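# Pour hazelnuts from a bowl into a cup held aloft

## Task

A small bowl holding hazelnuts and an empty cup are on the table. Lift the cup so the robot holds it in the air and transfer all the hazelnuts from the bowl into it. Afterwards both must be standing directly on the table, with the cup right side up; the bowl may end upside down. It fails if, between the first hazelnut landing in the cup and the last one, the cup is supported by anything other than the robot. It also fails if the cup or the bowl is released, or drops, with nothing a few millimetres beneath it. Anything that stays in place only because the robot holds it does not count. When finished, open the hands and move the arms away.

## Robot and tools

Robot: two arms, left_arm and right_arm, facing each other across the table. left_arm's base is on the +y side. The names do not refer to image sides. Each arm ends in an identical five-finger right hand, so hand numbers and axes mean the same thing on both arms.

Scene frame: origin on the table top halfway between the two bases, table surface at z = 0, +z up. Result lines report each hand point's position (metres), orientation (quat wxyz) and velocities in this frame. Reported positions can drift from the truth, more so at long reach.

Hand point: a spot 0.05 m in front of the palm, where the index pad meets the thumb tip in a pinch. In its own axes, +z runs along the straightened fingers, +y points out of the palm, and +x runs across the palm away from the thumb. Open fingers extend 0.06 to 0.07 m past the point along +z. A wrist bracket on the little-finger side sticks out and can collide with things. To wrap the whole hand around an object 0.035 to 0.08 m wide, turn the thumb in front of the palm before reaching the object. The object then lies across the palm, slightly toward the wrist.

Row layout: one row is a single list of 28 numbers, each between -1 and 1, covering both arms even if only one moves. The first 14 are for left_arm: dx, dy, dz, rx, ry, rz, then little, ring, middle, index, thumb_bend, thumb_turn, force_limit, speed. The next 14 are the same for right_arm.

Arm numbers (dx..rz): these are an offset, not a pose. It is measured in the hand point's own axes, from the hand point pose shown in the latest result. Before any result has shown it, or in later calls within one reply, it is measured from where the robot is when the action begins. 1.0 equals 0.6 m of travel or 180 degrees of turn. rx, ry, rz together form a single rotation vector. Every row in an action is counted from that same base pose, not from the row before it. Sending all zeros is not a hold: it pulls the arm back to the base pose. Each step, the controller clips the commanded pose to within 100 mm and 16 degrees of the measured pose. If needed it favours position over orientation. Motion trails the commands by about 0.17 s.

Hand numbers are absolute targets. little, ring, middle and index: +1 straight, -1 curled fully closed. thumb_bend: +1 straight, -1 fully bent. thumb_turn: +1 beside the palm, -1 in front of it. A pinch is roughly index -0.22, thumb_bend -0.75, thumb_turn -0.57. force_limit runs linearly from about 0 N at -1 to 10 N at +1 at the fingertip (15 N for the thumb motors); it only stops closing, not opening. speed runs from near zero at -1 to full at +1; full travel takes 0.6 s at full speed. For a soft grip, close at speed -0.9 or below. A motor moves only when its target changes by at least 0.01; repeating the same numbers keeps a grip. No value means 'unchanged'. To leave a hand alone, resend its last eight numbers; before any were sent, use its hand_measured six values plus hand_force_limit and hand_speed.

Tools:
execute_actions {actions, pictures}: actions holds at most one item. [] returns the state only. {"rows": [...up to 15 rows], "steps": n≤15} runs n steps of 1/30 s; the last row repeats if there are fewer rows than steps. {"steps": n≤300} is a wait counted from the previous result. pictures toggles camera images.
move {target, speed, stop_force}: target is one 28-number row with the same offset meaning. Each hand point follows a straight line to its target; both arms finish together, within 0.5 to 10 s. speed is the top path speed in m/s, 0.002 to 0.5 (default 0.25); turning is capped at twice that in rad/s. stop_force (9 to 40 N, shared by both arms) ends an arm's path when its wrist sensor feels that much extra push against the motion. Use it only very slowly and without rotating, and omit it when backing away from a surface. Paths ignore obstacles and the other arm.
wait {seconds 0 to 10}: lets time pass with no new commands.
zoom_image {camera, region [x0,y0,x1,y1]}: enlarges part of cam_high, cam_low, cam_left_wrist or cam_right_wrist, up to 504x504 px.
show_instructions: shows the reference images.


Results: each arm's pose and velocity; 'Hand target' (where the controller is now driving); hand_measured, hand_stopped_by (moving, target, force, stalled, fault), hand_load_n (positive means pushed open; near 0 means the grip was lost). Wrist force and torque are in end-effector axes and saturate near 50 N. 'pose unreachable' and HELD mean the command was changed or blocked. A move adds a 'move:' line such as done, off_target, moving, held, contact or fault, plus limits=paced or held. Camera calibration is given per camera and may shift slightly.

Avoid: pushing against anything firm (arms are stiff and can fault), fast contacts, any 150 N force or joint overload (this stops the arm for 10 s), and letting the arms collide or press on each other. Do not drop anything or knock items off the table. Never set the cup down during the pour, and never release either vessel in mid-air. Holding loads for long heats the motors. Finish by opening both hands and moving them away.

Each tool is called after ">>>" by a JSON object that holds its "op" and its "data".

Reference images:

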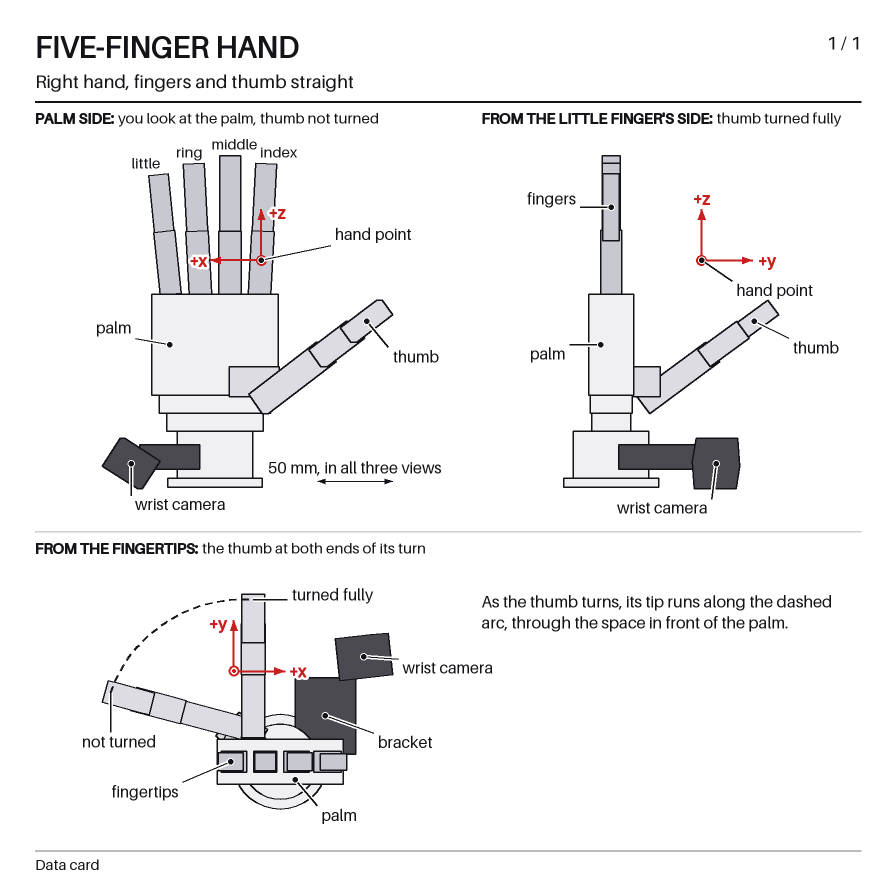

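## Session

>>> {"op": "execute_actions", "data": {"actions": []}}

Scene clock: 0.00 s of 6600.00 s.
left_arm: end_effector_position=(+0.2593, +0.4924, +0.4912) hand_measured=(+1.000, +1.000, +1.000, +1.000, +1.000, +1.000) hand_load_n=(+0.0, +0.0, +0.0, +0.0, +0.0, +0.0) hand_stopped_by=(target, target, target, target, target, target) hand_force_limit=0.00 hand_speed=-0.80 end_effector_quat_wxyz=(+0.025, +0.289, +0.957, -0.001) end_effector_velocity=(+0.000, -0.001, -0.001) end_effector_angular_velocity=(+0.002, +0.002, +0.001) | right_arm: end_effector_position=(+0.0964, -0.2546, +0.4793) hand_measured=(+1.000, +1.000, +1.000, +1.000, +1.000, +1.000) hand_load_n=(+0.0, +0.0, +0.0, +0.0, +0.0, +0.0) hand_stopped_by=(target, target, target, target, target, target) hand_force_limit=0.00 hand_speed=-0.80 end_effector_quat_wxyz=(+0.006, -0.371, +0.929, -0.012) end_effector_velocity=(+0.000, +0.000, -0.000) end_effector_angular_velocity=(-0.000, +0.002, -0.000)
Joint positions: left_arm=[ 0.545 -1.738  1.314  1.953  1.543 -1.881] | right_arm=[-1.166 -1.748  1.353  1.957  1.596 -1.892]
Joint velocities: left_arm=[ 0.     0.002 -0.    -0.     0.    -0.001] | right_arm=[ 0.     0.002  0.     0.    -0.001  0.001]
Wrist force (N, on the end effector, along its own x y z axes, offset not removed): no reading
Wrist torque (N m, same axes, about the end effector's origin, offset not removed): no reading
Hand target (left_arm): +0.259, +0.492, +0.491; +0.025, +0.289, +0.957, -0.001
Hand target (right_arm): +0.096, -0.255, +0.479; +0.006, -0.371, +0.929, -0.012

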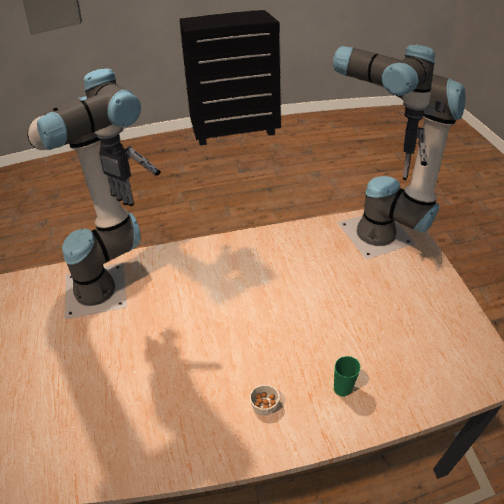

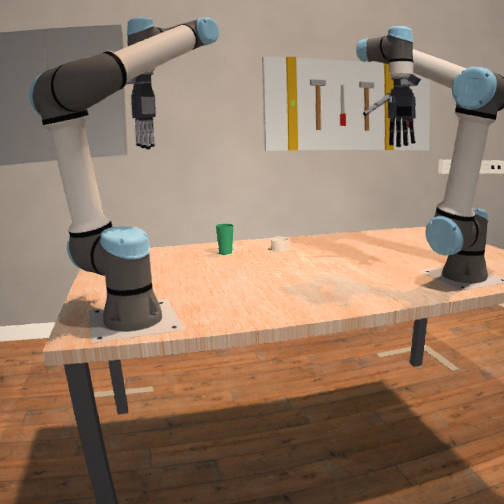

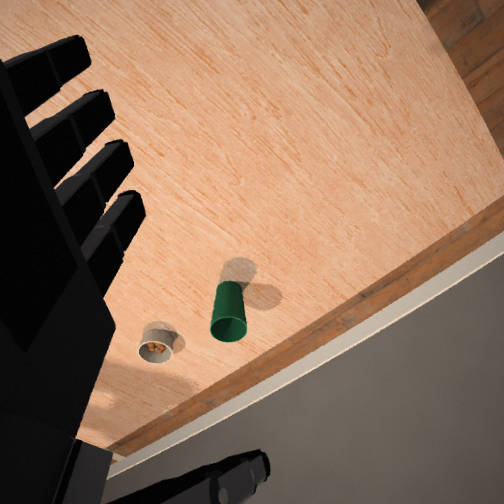

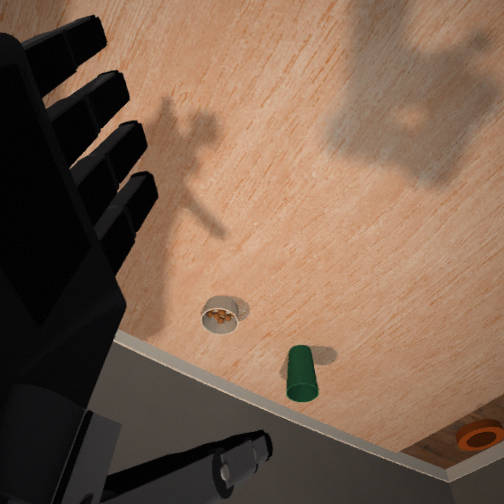

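>>> {"op": "zoom_image", "data": {"camera": "cam_high", "region": [220, 330, 400, 440]}}

>>> {"op": "zoom_image", "data": {"camera": "cam_low", "region": [190, 210, 310, 270]}}

Region (220, 330, 400, 440) of cam_high's 504x504 image, scaled by 2.800, with more detail than that image has.

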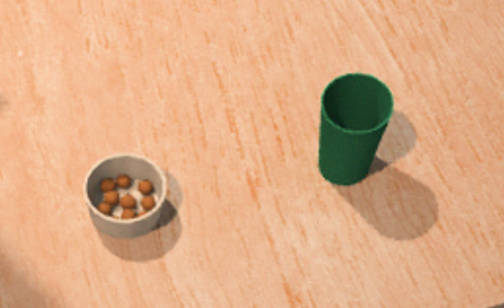

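Region (190, 210, 310, 270) of cam_low's 504x504 image, scaled by 4.200, with more detail than that image has.

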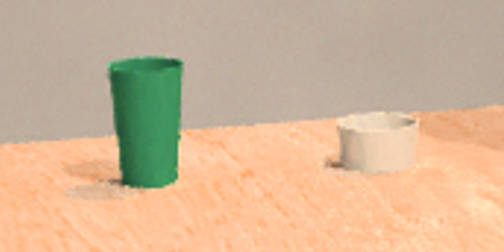

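>>> {"op": "move", "data": {"target": [0,0,0.2,0,0,0.5,1,1,1,1,1,-1,0,0,0,0,0.2,0,0,0.5,1,1,1,1,1,-1,0,0], "speed": 0.4}}

>>> {"op": "move", "data": {"target": [0,0,0,0,0,0.48,1,1,1,1,1,-1,0,0,0,0,0,0,0,0.52,1,1,1,1,1,-1,0,0], "speed": 0.4}}

>>> {"op": "move", "data": {"target": [0.25,0,0.2,0,0.5,0,1,1,1,1,1,-1,0,0,0.4,0,0.2,0,0.5,0,1,1,1,1,1,-1,0,0], "speed": 0.3}}

Scene clock: 59.40 s of 6600.00 s.
left_arm: end_effector_position=(+0.2654, +0.4907, +0.3716) hand_measured=(+1.000, +1.000, +1.000, +1.000, +1.000, -1.000) hand_load_n=(+0.0, +0.0, +0.0, +0.0, +0.0, +0.0) hand_stopped_by=(target, target, target, target, target, target) hand_force_limit=0.00 hand_speed=0.00 end_effector_quat_wxyz=(+0.018, +0.880, +0.474, +0.018) end_effector_velocity=(+0.000, -0.000, -0.001) end_effector_angular_velocity=(-0.006, +0.003, -0.015) | right_arm: end_effector_position=(+0.0992, -0.2567, +0.3595) hand_measured=(+1.000, +1.000, +1.000, +1.000, +1.000, -1.000) hand_load_n=(+0.0, +0.0, +0.0, +0.0, +0.0, +0.0) hand_stopped_by=(target, target, target, target, target, target) hand_force_limit=0.00 hand_speed=0.00 end_effector_quat_wxyz=(+0.013, +0.393, +0.919, -0.004) end_effector_velocity=(+0.000, +0.000, -0.001) end_effector_angular_velocity=(-0.005, -0.005, -0.016)
Joint positions: left_arm=[ 0.996 -1.746  1.636  1.63   1.563  0.139] | right_arm=[-0.737 -1.773  1.697  1.648  1.598  0.106]
Joint velocities: left_arm=[ 0.011  0.005 -0.002 -0.003  0.008  0.026] | right_arm=[ 0.012  0.006 -0.002 -0.003  0.007  0.028]
Wrist force (N, on the end effector, along its own x y z axes, offset not removed): left_arm=[-2.4 -1.2 -1.0] | right_arm=[1.1 -0.4 0.3]
Wrist torque (N m, same axes, about the end effector's origin, offset not removed): left_arm=[-0.31 0.27 -0.21] | right_arm=[0.03 -0.20 -0.02]
Hand target (left_arm): +0.265, +0.491, +0.372; +0.018, +0.881, +0.473, +0.018
Hand target (right_arm): +0.099, -0.257, +0.359; +0.013, +0.394, +0.919, -0.005
Off the commanded pose (left_arm): 0.001 m, 0 deg.
Off the commanded pose (right_arm): 0.001 m, 0 deg.
After step 90, 53.77 s passed at rest.
move: done
camera_calibration (this result's frames):
cam_left_wrist: T_world_to_cam=[[0.745927, -0.663813, 0.0542709, 0.109882], [-0.59194, -0.623397, 0.510865, 0.274415], [-0.305287, -0.413194, -0.857946, 0.729583], [0, 0, 0, 1]] pos_world=[0.303205, 0.54547, 0.479791]
cam_right_wrist: T_world_to_cam=[[0.813901, 0.580906, -0.0106274, 0.0805218], [0.477582, -0.658495, 0.581635, -0.432388], [0.330877, -0.478469, -0.81338, 0.268692], [0, 0, 0, 1]] pos_world=[0.0520598, -0.20294, 0.470897]

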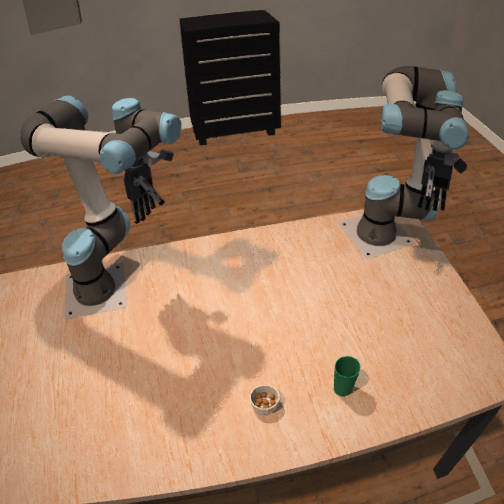

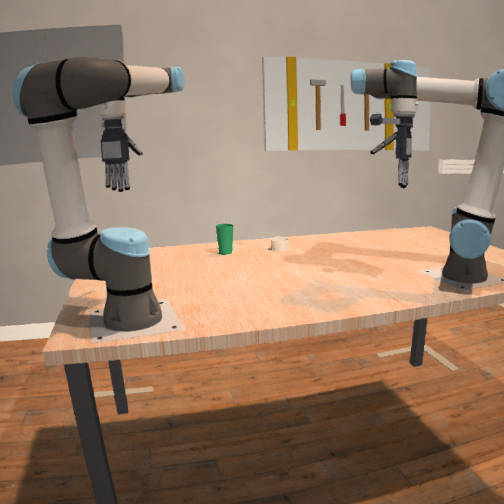

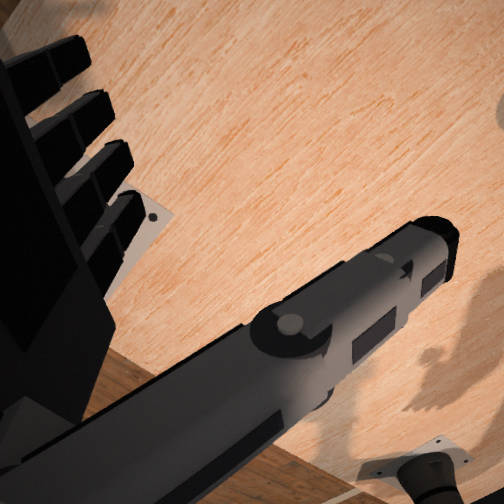

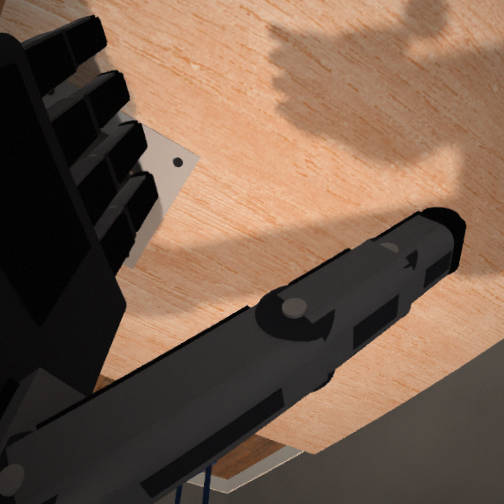

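Scene clock: 62.10 s of 6600.00 s.
left_arm: end_effector_position=(+0.2654, +0.4906, +0.3714) hand_measured=(+1.000, +1.000, +1.000, +1.000, +1.000, -1.000) hand_load_n=(+0.0, +0.0, +0.0, +0.0, +0.0, +0.0) hand_stopped_by=(target, target, target, target, target, target) hand_force_limit=0.00 hand_speed=0.00 end_effector_quat_wxyz=(+0.001, +0.966, -0.257, +0.026) end_effector_velocity=(-0.000, +0.001, +0.000) end_effector_angular_velocity=(+0.000, +0.001, -0.013) | right_arm: end_effector_position=(+0.0994, -0.2567, +0.3598) hand_measured=(+1.000, +1.000, +1.000, +1.000, +1.000, -1.000) hand_load_n=(+0.0, +0.0, +0.0, +0.0, +0.0, +0.0) hand_stopped_by=(target, target, target, target, target, target) hand_force_limit=0.00 hand_speed=0.00 end_effector_quat_wxyz=(+0.012, +0.939, +0.343, +0.006) end_effector_velocity=(+0.000, -0.000, -0.000) end_effector_angular_velocity=(-0.003, -0.002, -0.014)
Joint positions: left_arm=[ 1.056 -1.512  1.405  1.626  1.566  1.705] | right_arm=[-0.682 -1.526  1.472  1.627  1.597  1.793]
Joint velocities: left_arm=[ 0.     0.002 -0.001  0.     0.001  0.014] | right_arm=[-0.001  0.003 -0.001  0.     0.003  0.014]
Wrist force (N, on the end effector, along its own x y z axes, offset not removed): left_arm=[-1.1 -1.8 0.6] | right_arm=[2.2 -1.1 0.6]
Wrist torque (N m, same axes, about the end effector's origin, offset not removed): left_arm=[-0.50 0.05 -0.10] | right_arm=[-0.08 -0.41 0.27]
Hand target (left_arm): +0.265, +0.491, +0.371; +0.001, +0.966, -0.257, +0.026
Hand target (right_arm): +0.099, -0.257, +0.360; +0.012, +0.939, +0.342, +0.006
Off the commanded pose (left_arm): 0.000 m, 0 deg.
Off the commanded pose (right_arm): 0.000 m, 0 deg.
move: done
camera_calibration (this result's frames):
cam_left_wrist: T_world_to_cam=[[-0.614696, -0.788684, -0.0112202, 0.556538], [-0.691525, 0.53202, 0.488618, -0.257731], [-0.379396, 0.308111, -0.872426, 0.400516], [0, 0, 0, 1]] pos_world=[0.315828, 0.452648, 0.481597]
cam_right_wrist: T_world_to_cam=[[0.530441, -0.847668, 0.00953375, -0.265429], [-0.708431, -0.437079, 0.554155, -0.248115], [-0.465573, -0.300701, -0.832359, 0.40045], [0, 0, 0, 1]] pos_world=[0.151461, -0.213026, 0.473343]

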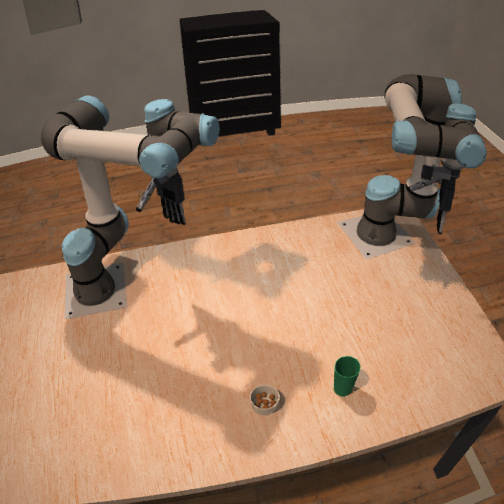

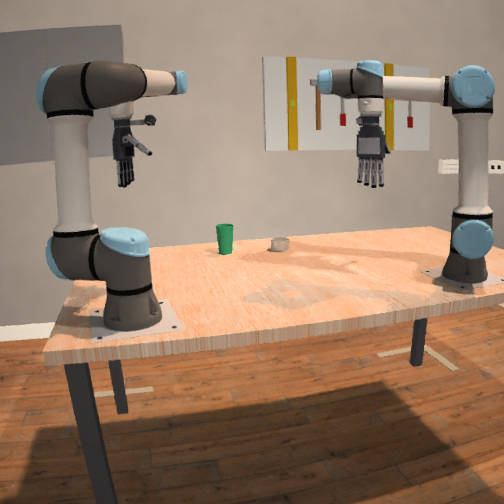

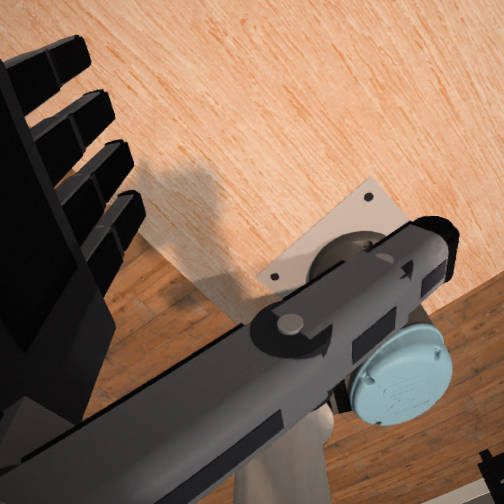

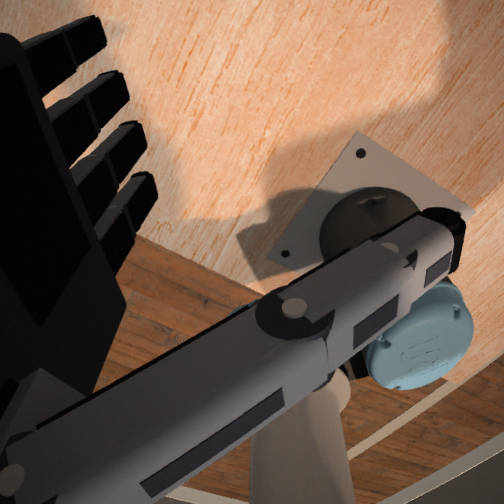

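Scene clock: 65.40 s of 6600.00 s.
left_arm: end_effector_position=(+0.4008, +0.4147, +0.2596) hand_measured=(+1.000, +1.000, +1.000, +1.000, +1.000, -1.000) hand_load_n=(+0.0, +0.0, +0.0, +0.0, +0.0, +0.0) hand_stopped_by=(target, target, target, target, target, target) hand_force_limit=0.00 hand_speed=0.00 end_effector_quat_wxyz=(+0.183, +0.665, -0.182, +0.701) end_effector_velocity=(+0.001, -0.001, -0.000) end_effector_angular_velocity=(-0.007, -0.013, -0.001) | right_arm: end_effector_position=(+0.2851, -0.1043, +0.2405) hand_measured=(+1.000, +1.000, +1.000, +1.000, +1.000, -1.000) hand_load_n=(+0.0, +0.0, +0.0, +0.0, +0.0, +0.0) hand_stopped_by=(target, target, target, target, target, target) hand_force_limit=0.00 hand_speed=0.00 end_effector_quat_wxyz=(-0.233, +0.661, +0.250, +0.668) end_effector_velocity=(+0.001, +0.002, -0.001) end_effector_angular_velocity=(+0.008, -0.010, +0.002)
Joint positions: left_arm=[ 1.15  -1.89   2.388 -0.548  1.802  1.571] | right_arm=[-0.679 -1.707  2.286 -0.58   1.798  1.544]
Joint velocities: left_arm=[ 0.001  0.006  0.008 -0.029  0.002 -0.003] | right_arm=[-0.001  0.008  0.007 -0.029 -0.003 -0.004]
Wrist force (N, on the end effector, along its own x y z axes, offset not removed): left_arm=[-1.7 -1.4 -1.3] | right_arm=[1.5 -1.1 0.1]
Wrist torque (N m, same axes, about the end effector's origin, offset not removed): left_arm=[-0.27 0.22 -0.15] | right_arm=[-0.19 -0.14 0.10]
Hand target (left_arm): +0.401, +0.415, +0.260; +0.183, +0.665, -0.182, +0.701
Hand target (right_arm): +0.285, -0.104, +0.240; -0.233, +0.660, +0.250, +0.669
Off the commanded pose (left_arm): 0.001 m, 0 deg.
Off the commanded pose (right_arm): 0.000 m, 0 deg.
move: done
camera_calibration (this result's frames):
cam_left_wrist: T_world_to_cam=[[-0.492663, -0.856457, -0.154156, 0.594928], [-0.356783, 0.360367, -0.861883, 0.218542], [0.793718, -0.369618, -0.483109, 0.0875893], [0, 0, 0, 1]] pos_world=[0.30155, 0.463149, 0.322385]
cam_right_wrist: T_world_to_cam=[[0.650787, -0.750499, -0.115014, -0.22785], [-0.483647, -0.292994, -0.824767, 0.298776], [0.585288, 0.592373, -0.553653, 0.159906], [0, 0, 0, 1]] pos_world=[0.199193, -0.178186, 0.308747]

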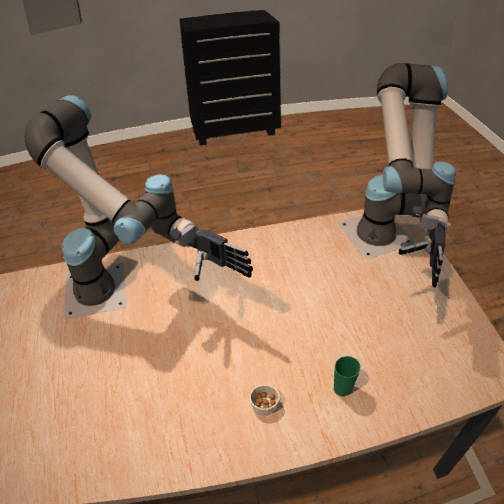

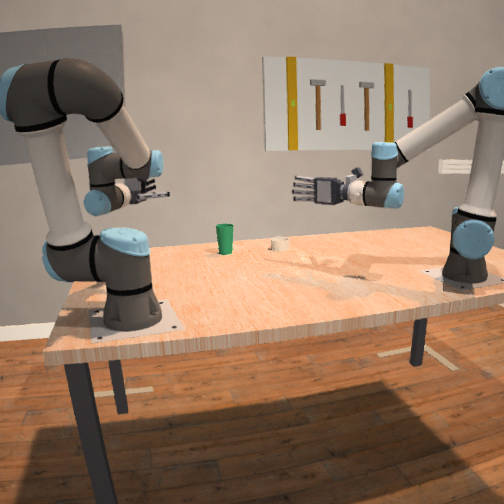

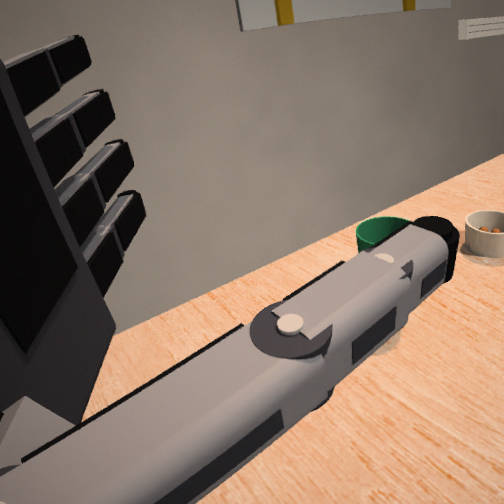

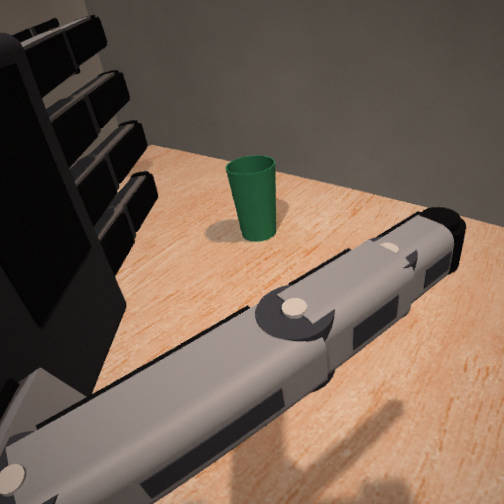

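>>> {"op": "move", "data": {"target": [-0.381,0.21,0.273,0,-0.016,0,1,1,1,1,1,-1,0,0,-0.349,0.24,0.243,0,0,0.008,1,1,1,1,1,-1,0,0], "speed": 0.2}}

Scene clock: 82.57 s of 6600.00 s.
left_arm: end_effector_position=(+0.4906, +0.2211, +0.0372) hand_measured=(+1.000, +1.000, +1.000, +1.000, +1.000, -1.000) hand_load_n=(+0.0, +0.0, +0.0, +0.0, +0.0, +0.0) hand_stopped_by=(target, target, target, target, target, target) hand_force_limit=0.00 hand_speed=0.00 end_effector_quat_wxyz=(+0.178, +0.683, -0.186, +0.684) end_effector_velocity=(+0.001, -0.002, -0.001) end_effector_angular_velocity=(-0.002, -0.001, +0.000) | right_arm: end_effector_position=(+0.4928, -0.1239, +0.0355) hand_measured=(+1.000, +1.000, +1.000, +1.000, +1.000, -1.000) hand_load_n=(+0.0, +0.0, +0.0, +0.0, +0.0, +0.0) hand_stopped_by=(target, target, target, target, target, target) hand_force_limit=0.00 hand_speed=0.00 end_effector_quat_wxyz=(-0.242, +0.664, +0.242, +0.665) end_effector_velocity=(+0.002, +0.000, -0.001) end_effector_angular_velocity=(+0.001, -0.000, -0.000)
Joint positions: left_arm=[ 0.696 -1.08   2.302 -1.22   1.347  1.581] | right_arm=[-1.154 -1.045  2.237 -1.194  1.324  1.571]
Joint velocities: left_arm=[-0.001  0.007 -0.005 -0.003 -0.001 -0.001] | right_arm=[-0.001  0.006 -0.004 -0.003 -0.001  0.   ]
Wrist force (N, on the end effector, along its own x y z axes, offset not removed): left_arm=[-2.6 -1.0 0.0] | right_arm=[-0.2 0.2 1.1]
Wrist torque (N m, same axes, about the end effector's origin, offset not removed): left_arm=[-0.29 0.32 -0.22] | right_arm=[-0.12 -0.06 0.09]
Hand target (left_arm): +0.491, +0.221, +0.037; +0.178, +0.683, -0.186, +0.684
Hand target (right_arm): +0.493, -0.124, +0.035; -0.242, +0.664, +0.242, +0.665
Off the commanded pose (left_arm): 0.001 m, 0 deg.
Off the commanded pose (right_arm): 0.001 m, 0 deg.
After step 90, 11.97 s passed at rest.
move: done
camera_calibration (this result's frames):
cam_left_wrist: T_world_to_cam=[[-0.498905, -0.853036, -0.153047, 0.441288], [-0.394413, 0.38073, -0.836351, 0.141683], [0.771707, -0.356896, -0.526397, -0.153115], [0, 0, 0, 1]] pos_world=[0.394202, 0.267846, 0.105435]
cam_right_wrist: T_world_to_cam=[[0.64866, -0.747966, -0.140665, -0.399034], [-0.497353, -0.276687, -0.822244, 0.233162], [0.57609, 0.603317, -0.551479, -0.0576661], [0, 0, 0, 1]] pos_world=[0.408022, -0.19916, 0.103784]

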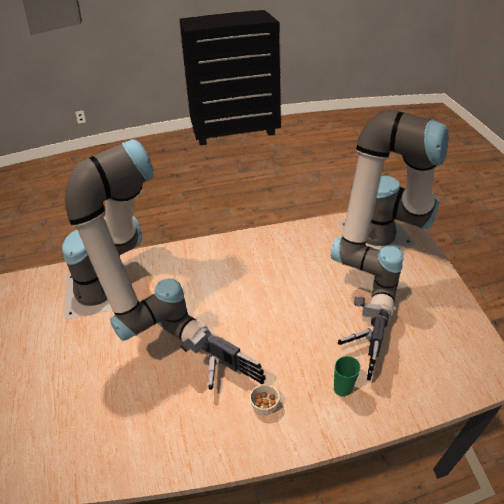

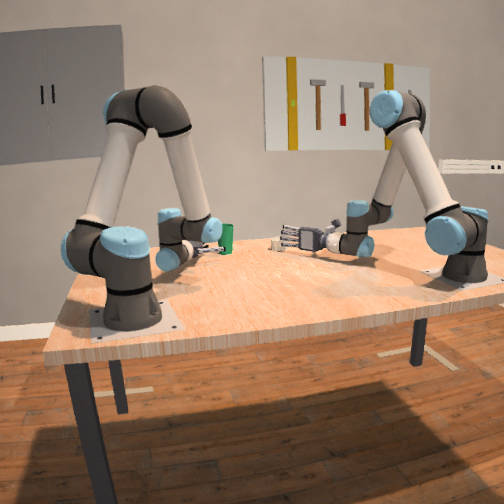

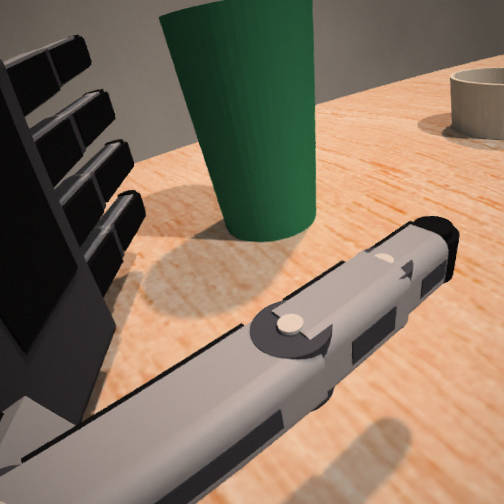

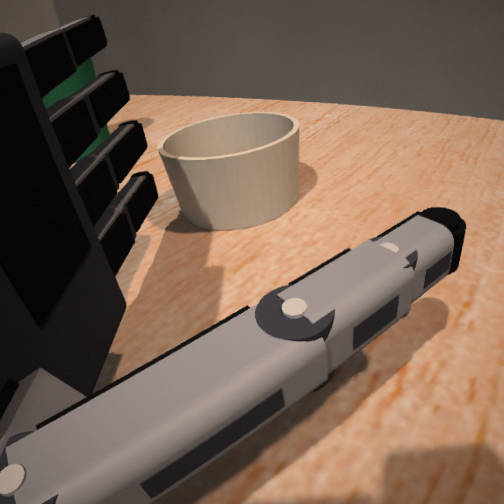

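>>> {"op": "move", "data": {"target": [0,0,0.08,0,0,0,1,1,1,1,1,-1,0,0,-0.015,-0.033,0,0,0,0,1,1,1,1,1,-1,0,0], "speed": 0.08}}

>>> {"op": "move", "data": {"target": [0,0.012,0.08,0,0,0,1,1,1,1,1,-1,0,0,0,0,0.13,0,0,0,1,1,1,1,1,-1,0,0], "speed": 0.06}}

Scene clock: 101.07 s of 6600.00 s.
left_arm: end_effector_position=(+0.5319, +0.1974, +0.0371) hand_measured=(+1.000, +1.000, +1.000, +1.000, +1.000, -1.000) hand_load_n=(+0.0, +0.0, +0.0, +0.0, +0.0, +0.0) hand_stopped_by=(target, target, target, target, target, target) hand_force_limit=0.00 hand_speed=0.00 end_effector_quat_wxyz=(+0.178, +0.683, -0.186, +0.684) end_effector_velocity=(+0.002, -0.002, -0.000) end_effector_angular_velocity=(+0.001, -0.000, -0.003) | right_arm: end_effector_position=(+0.4802, -0.1089, +0.0266) hand_measured=(+1.000, +1.000, +1.000, +1.000, +1.000, -1.000) hand_load_n=(+0.0, +0.0, +0.0, +0.0, +0.0, +0.0) hand_stopped_by=(target, target, target, target, target, target) hand_force_limit=0.00 hand_speed=0.00 end_effector_quat_wxyz=(-0.242, +0.664, +0.242, +0.665) end_effector_velocity=(-0.001, +0.001, -0.000) end_effector_angular_velocity=(+0.001, -0.000, +0.000)
Joint positions: left_arm=[ 0.724 -1.023  2.164 -1.139  1.375  1.581] | right_arm=[-1.101 -1.017  2.229 -1.214  1.377  1.57 ]
Joint velocities: left_arm=[ 0.001  0.004 -0.009  0.005  0.003  0.   ] | right_arm=[ 0.003  0.001 -0.001 -0.001  0.002  0.   ]
Wrist force (N, on the end effector, along its own x y z axes, offset not removed): left_arm=[-1.3 -0.5 -0.3] | right_arm=[1.0 0.5 -1.2]
Wrist torque (N m, same axes, about the end effector's origin, offset not removed): left_arm=[-0.24 0.19 -0.08] | right_arm=[0.21 -0.13 0.05]
Hand target (left_arm): +0.532, +0.197, +0.037; +0.178, +0.683, -0.186, +0.684
Hand target (right_arm): +0.480, -0.109, +0.027; -0.242, +0.664, +0.242, +0.665
Off the commanded pose (left_arm): 0.000 m, 0 deg.
Off the commanded pose (right_arm): 0.000 m, 0 deg.
After step 90, 14.43 s passed at rest.
move: done
camera_calibration (this result's frames):
cam_left_wrist: T_world_to_cam=[[-0.498869, -0.853048, -0.153099, 0.441698], [-0.394371, 0.380736, -0.836368, 0.166847], [0.771752, -0.35686, -0.526355, -0.193579], [0, 0, 0, 1]] pos_world=[0.435544, 0.244185, 0.105278]
cam_right_wrist: T_world_to_cam=[[0.648684, -0.74796, -0.140586, -0.380858], [-0.49732, -0.276763, -0.822238, 0.223688], [0.576092, 0.603289, -0.551507, -0.0643939], [0, 0, 0, 1]] pos_world=[0.395397, -0.18411, 0.0948675]

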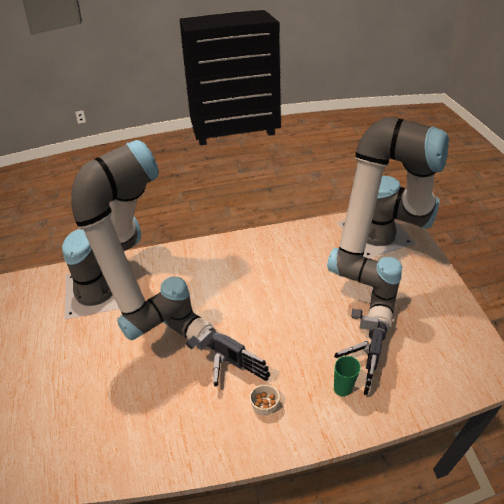

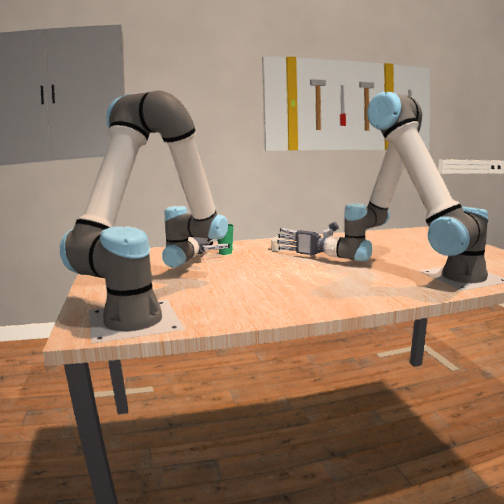

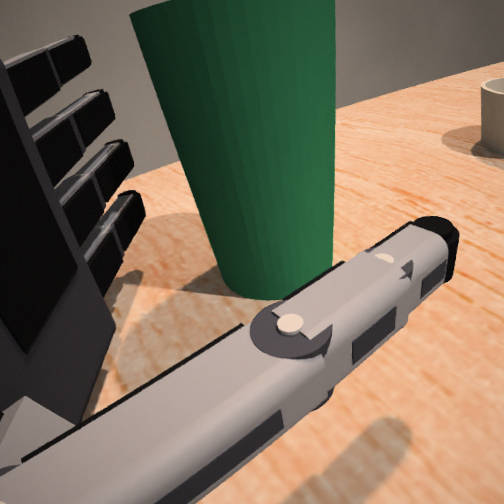

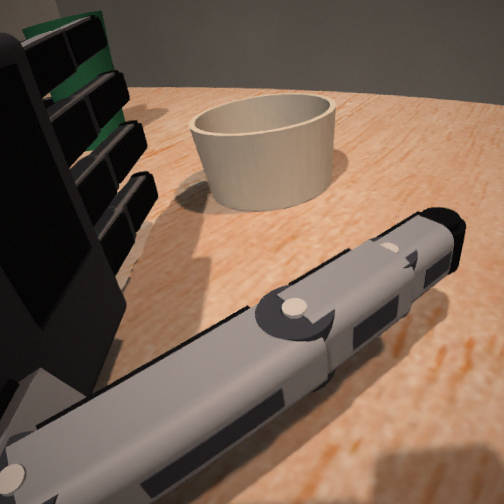

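Scene clock: 102.80 s of 6600.00 s.
left_arm: end_effector_position=(+0.5698, +0.1675, +0.0368) hand_measured=(+1.000, +1.000, +1.000, +1.000, +1.000, -1.000) hand_load_n=(+0.0, +0.0, +0.0, +0.0, +0.0, +0.0) hand_stopped_by=(target, target, target, target, target, target) hand_force_limit=0.00 hand_speed=0.00 end_effector_quat_wxyz=(+0.178, +0.683, -0.186, +0.684) end_effector_velocity=(+0.002, -0.001, -0.000) end_effector_angular_velocity=(-0.000, +0.000, +0.002) | right_arm: end_effector_position=(+0.5397, -0.0589, +0.0269) hand_measured=(+1.000, +1.000, +1.000, +1.000, +1.000, -1.000) hand_load_n=(+0.0, +0.0, +0.0, +0.0, +0.0, +0.0) hand_stopped_by=(target, target, target, target, target, target) hand_force_limit=0.00 hand_speed=0.00 end_effector_quat_wxyz=(-0.242, +0.664, +0.242, +0.665) end_effector_velocity=(+0.002, +0.001, -0.001) end_effector_angular_velocity=(-0.000, +0.001, -0.001)
Joint positions: left_arm=[ 0.729 -0.962  2.026 -1.061  1.38   1.581] | right_arm=[-1.066 -0.925  2.001 -1.077  1.411  1.57 ]
Joint velocities: left_arm=[ 0.     0.002 -0.005  0.003 -0.002 -0.   ] | right_arm=[ 0.     0.004 -0.009  0.005  0.001  0.   ]
Wrist force (N, on the end effector, along its own x y z axes, offset not removed): left_arm=[-2.3 0.7 0.0] | right_arm=[0.6 -2.9 -0.9]
Wrist torque (N m, same axes, about the end effector's origin, offset not removed): left_arm=[-0.06 0.27 -0.08] | right_arm=[-0.33 -0.09 0.14]
Hand target (left_arm): +0.570, +0.167, +0.037; +0.178, +0.683, -0.186, +0.684
Hand target (right_arm): +0.540, -0.059, +0.027; -0.242, +0.664, +0.242, +0.665
Off the commanded pose (left_arm): 0.000 m, 0 deg.
Off the commanded pose (right_arm): 0.000 m, 0 deg.
move: done
camera_calibration (this result's frames):
cam_left_wrist: T_world_to_cam=[[-0.498858, -0.853049, -0.153128, 0.434999], [-0.394349, 0.380747, -0.836373, 0.192972], [0.771771, -0.356845, -0.526338, -0.233665], [0, 0, 0, 1]] pos_world=[0.473437, 0.21422, 0.10502]
cam_right_wrist: T_world_to_cam=[[0.648709, -0.747949, -0.140535, -0.382015], [-0.497272, -0.276795, -0.822256, 0.267293], [0.576106, 0.603289, -0.551493, -0.128644], [0, 0, 0, 1]] pos_world=[0.454846, -0.134133, 0.0951501]

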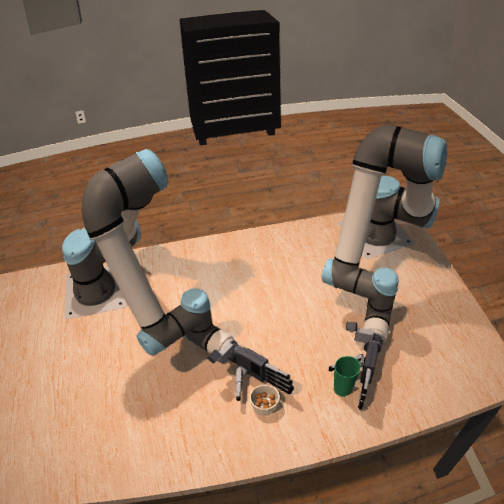

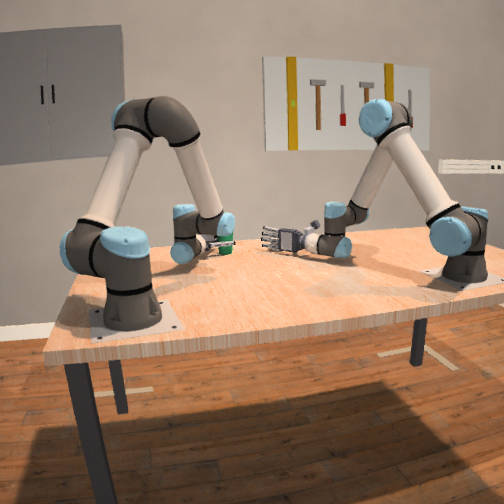

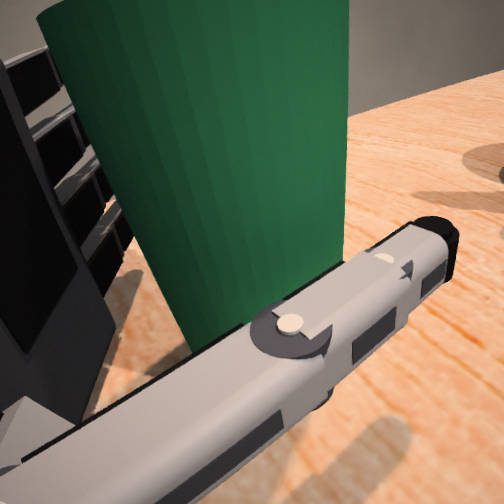

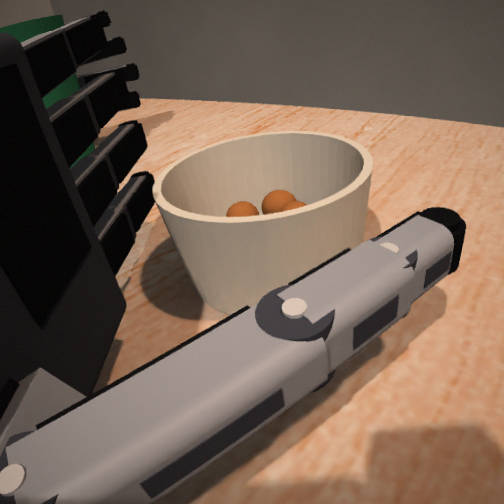

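>>> {"op": "move", "data": {"target": [0,0.01,0.045,0,0,0,1,1,1,1,1,-1,0,0,-0.005,0.015,0.07,0,0,0,1,1,1,1,1,-1,0,0], "speed": 0.04}}

>>> {"op": "zoom_image", "data": {"camera": "cam_high", "region": [200, 320, 420, 440]}}

Scene clock: 110.43 s of 6600.00 s.
left_arm: end_effector_position=(+0.5901, +0.1490, +0.0367) hand_measured=(+1.000, +1.000, +1.000, +1.000, +1.000, -1.000) hand_load_n=(+0.0, +0.0, +0.0, +0.0, +0.0, +0.0) hand_stopped_by=(target, target, target, target, target, target) hand_force_limit=0.00 hand_speed=0.00 end_effector_quat_wxyz=(+0.178, +0.683, -0.186, +0.684) end_effector_velocity=(+0.001, -0.001, -0.001) end_effector_angular_velocity=(+0.000, +0.001, +0.001) | right_arm: end_effector_position=(+0.5773, -0.0389, +0.0241) hand_measured=(+1.000, +1.000, +1.000, +1.000, +1.000, -1.000) hand_load_n=(+0.0, +0.0, +0.0, +0.0, +0.0, -1.0) hand_stopped_by=(target, target, target, target, target, target) hand_force_limit=0.00 hand_speed=0.00 end_effector_quat_wxyz=(-0.242, +0.664, +0.242, +0.665) end_effector_velocity=(+0.002, +0.001, -0.000) end_effector_angular_velocity=(-0.000, +0.000, -0.000)
Joint positions: left_arm=[ 0.727 -0.927  1.946 -1.017  1.378  1.581] | right_arm=[-1.071 -0.866  1.875 -1.011  1.407  1.57 ]
Joint velocities: left_arm=[ 0.001  0.003 -0.005  0.003  0.    -0.   ] | right_arm=[ 0.     0.004 -0.007  0.004  0.     0.   ]
Wrist force (N, on the end effector, along its own x y z axes, offset not removed): left_arm=[-1.2 -0.8 -0.1] | right_arm=[2.3 -0.8 -3.7]
Wrist torque (N m, same axes, about the end effector's origin, offset not removed): left_arm=[-0.27 0.10 -0.09] | right_arm=[0.09 0.00 0.04]
Hand target (left_arm): +0.590, +0.149, +0.037; +0.178, +0.683, -0.186, +0.684
Hand target (right_arm): +0.578, -0.039, +0.024; -0.242, +0.664, +0.242, +0.665
Off the commanded pose (left_arm): 0.000 m, 0 deg.
Off the commanded pose (right_arm): 0.000 m, 0 deg.
After step 90, 3.17 s passed at rest.
move: done
camera_calibration (this result's frames):
cam_left_wrist: T_world_to_cam=[[-0.498852, -0.853052, -0.153129, 0.42932], [-0.394342, 0.380742, -0.836379, 0.207873], [0.771778, -0.356844, -0.526328, -0.256021], [0, 0, 0, 1]] pos_world=[0.493731, 0.195727, 0.104851]
cam_right_wrist: T_world_to_cam=[[0.64872, -0.747942, -0.140517, -0.391893], [-0.497243, -0.276797, -0.822273, 0.289238], [0.576118, 0.603296, -0.551473, -0.163998], [0, 0, 0, 1]] pos_world=[0.492533, -0.114114, 0.092325]

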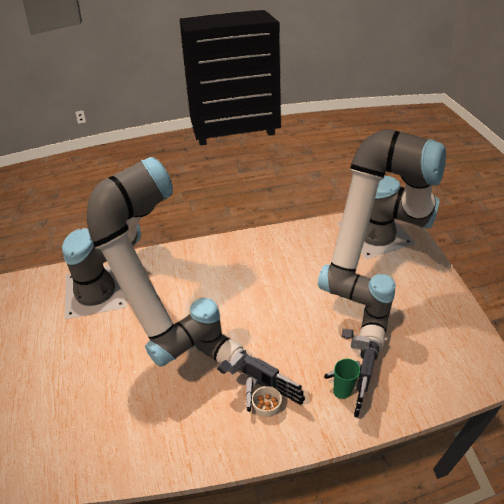

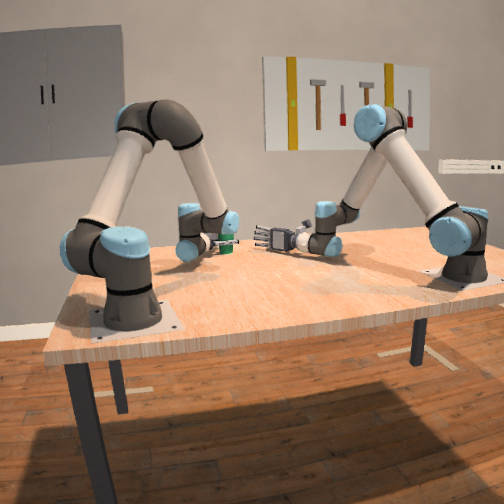

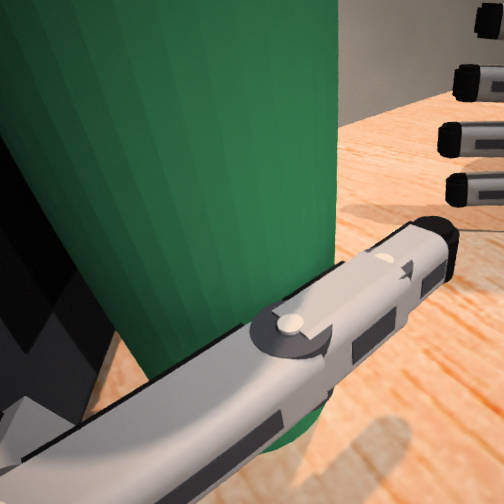

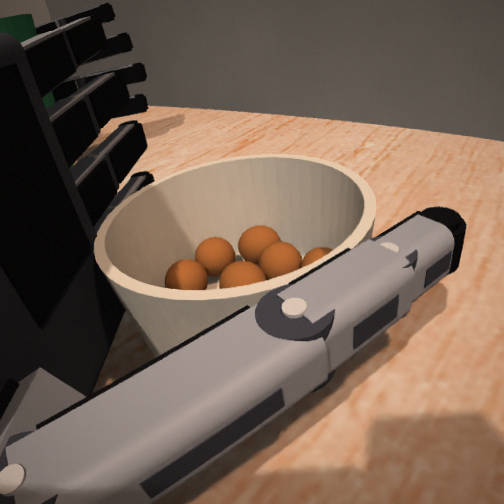

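Region (200, 320, 420, 440) of cam_high's 504x504 image, scaled by 2.291, with more detail than that image has; it fills the top 275 rows of this view, and the rest is white.

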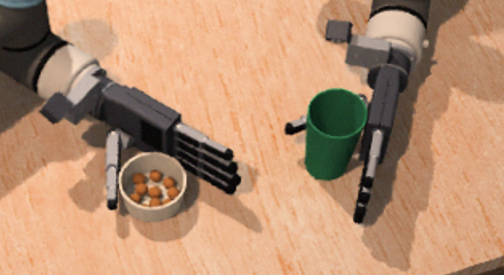

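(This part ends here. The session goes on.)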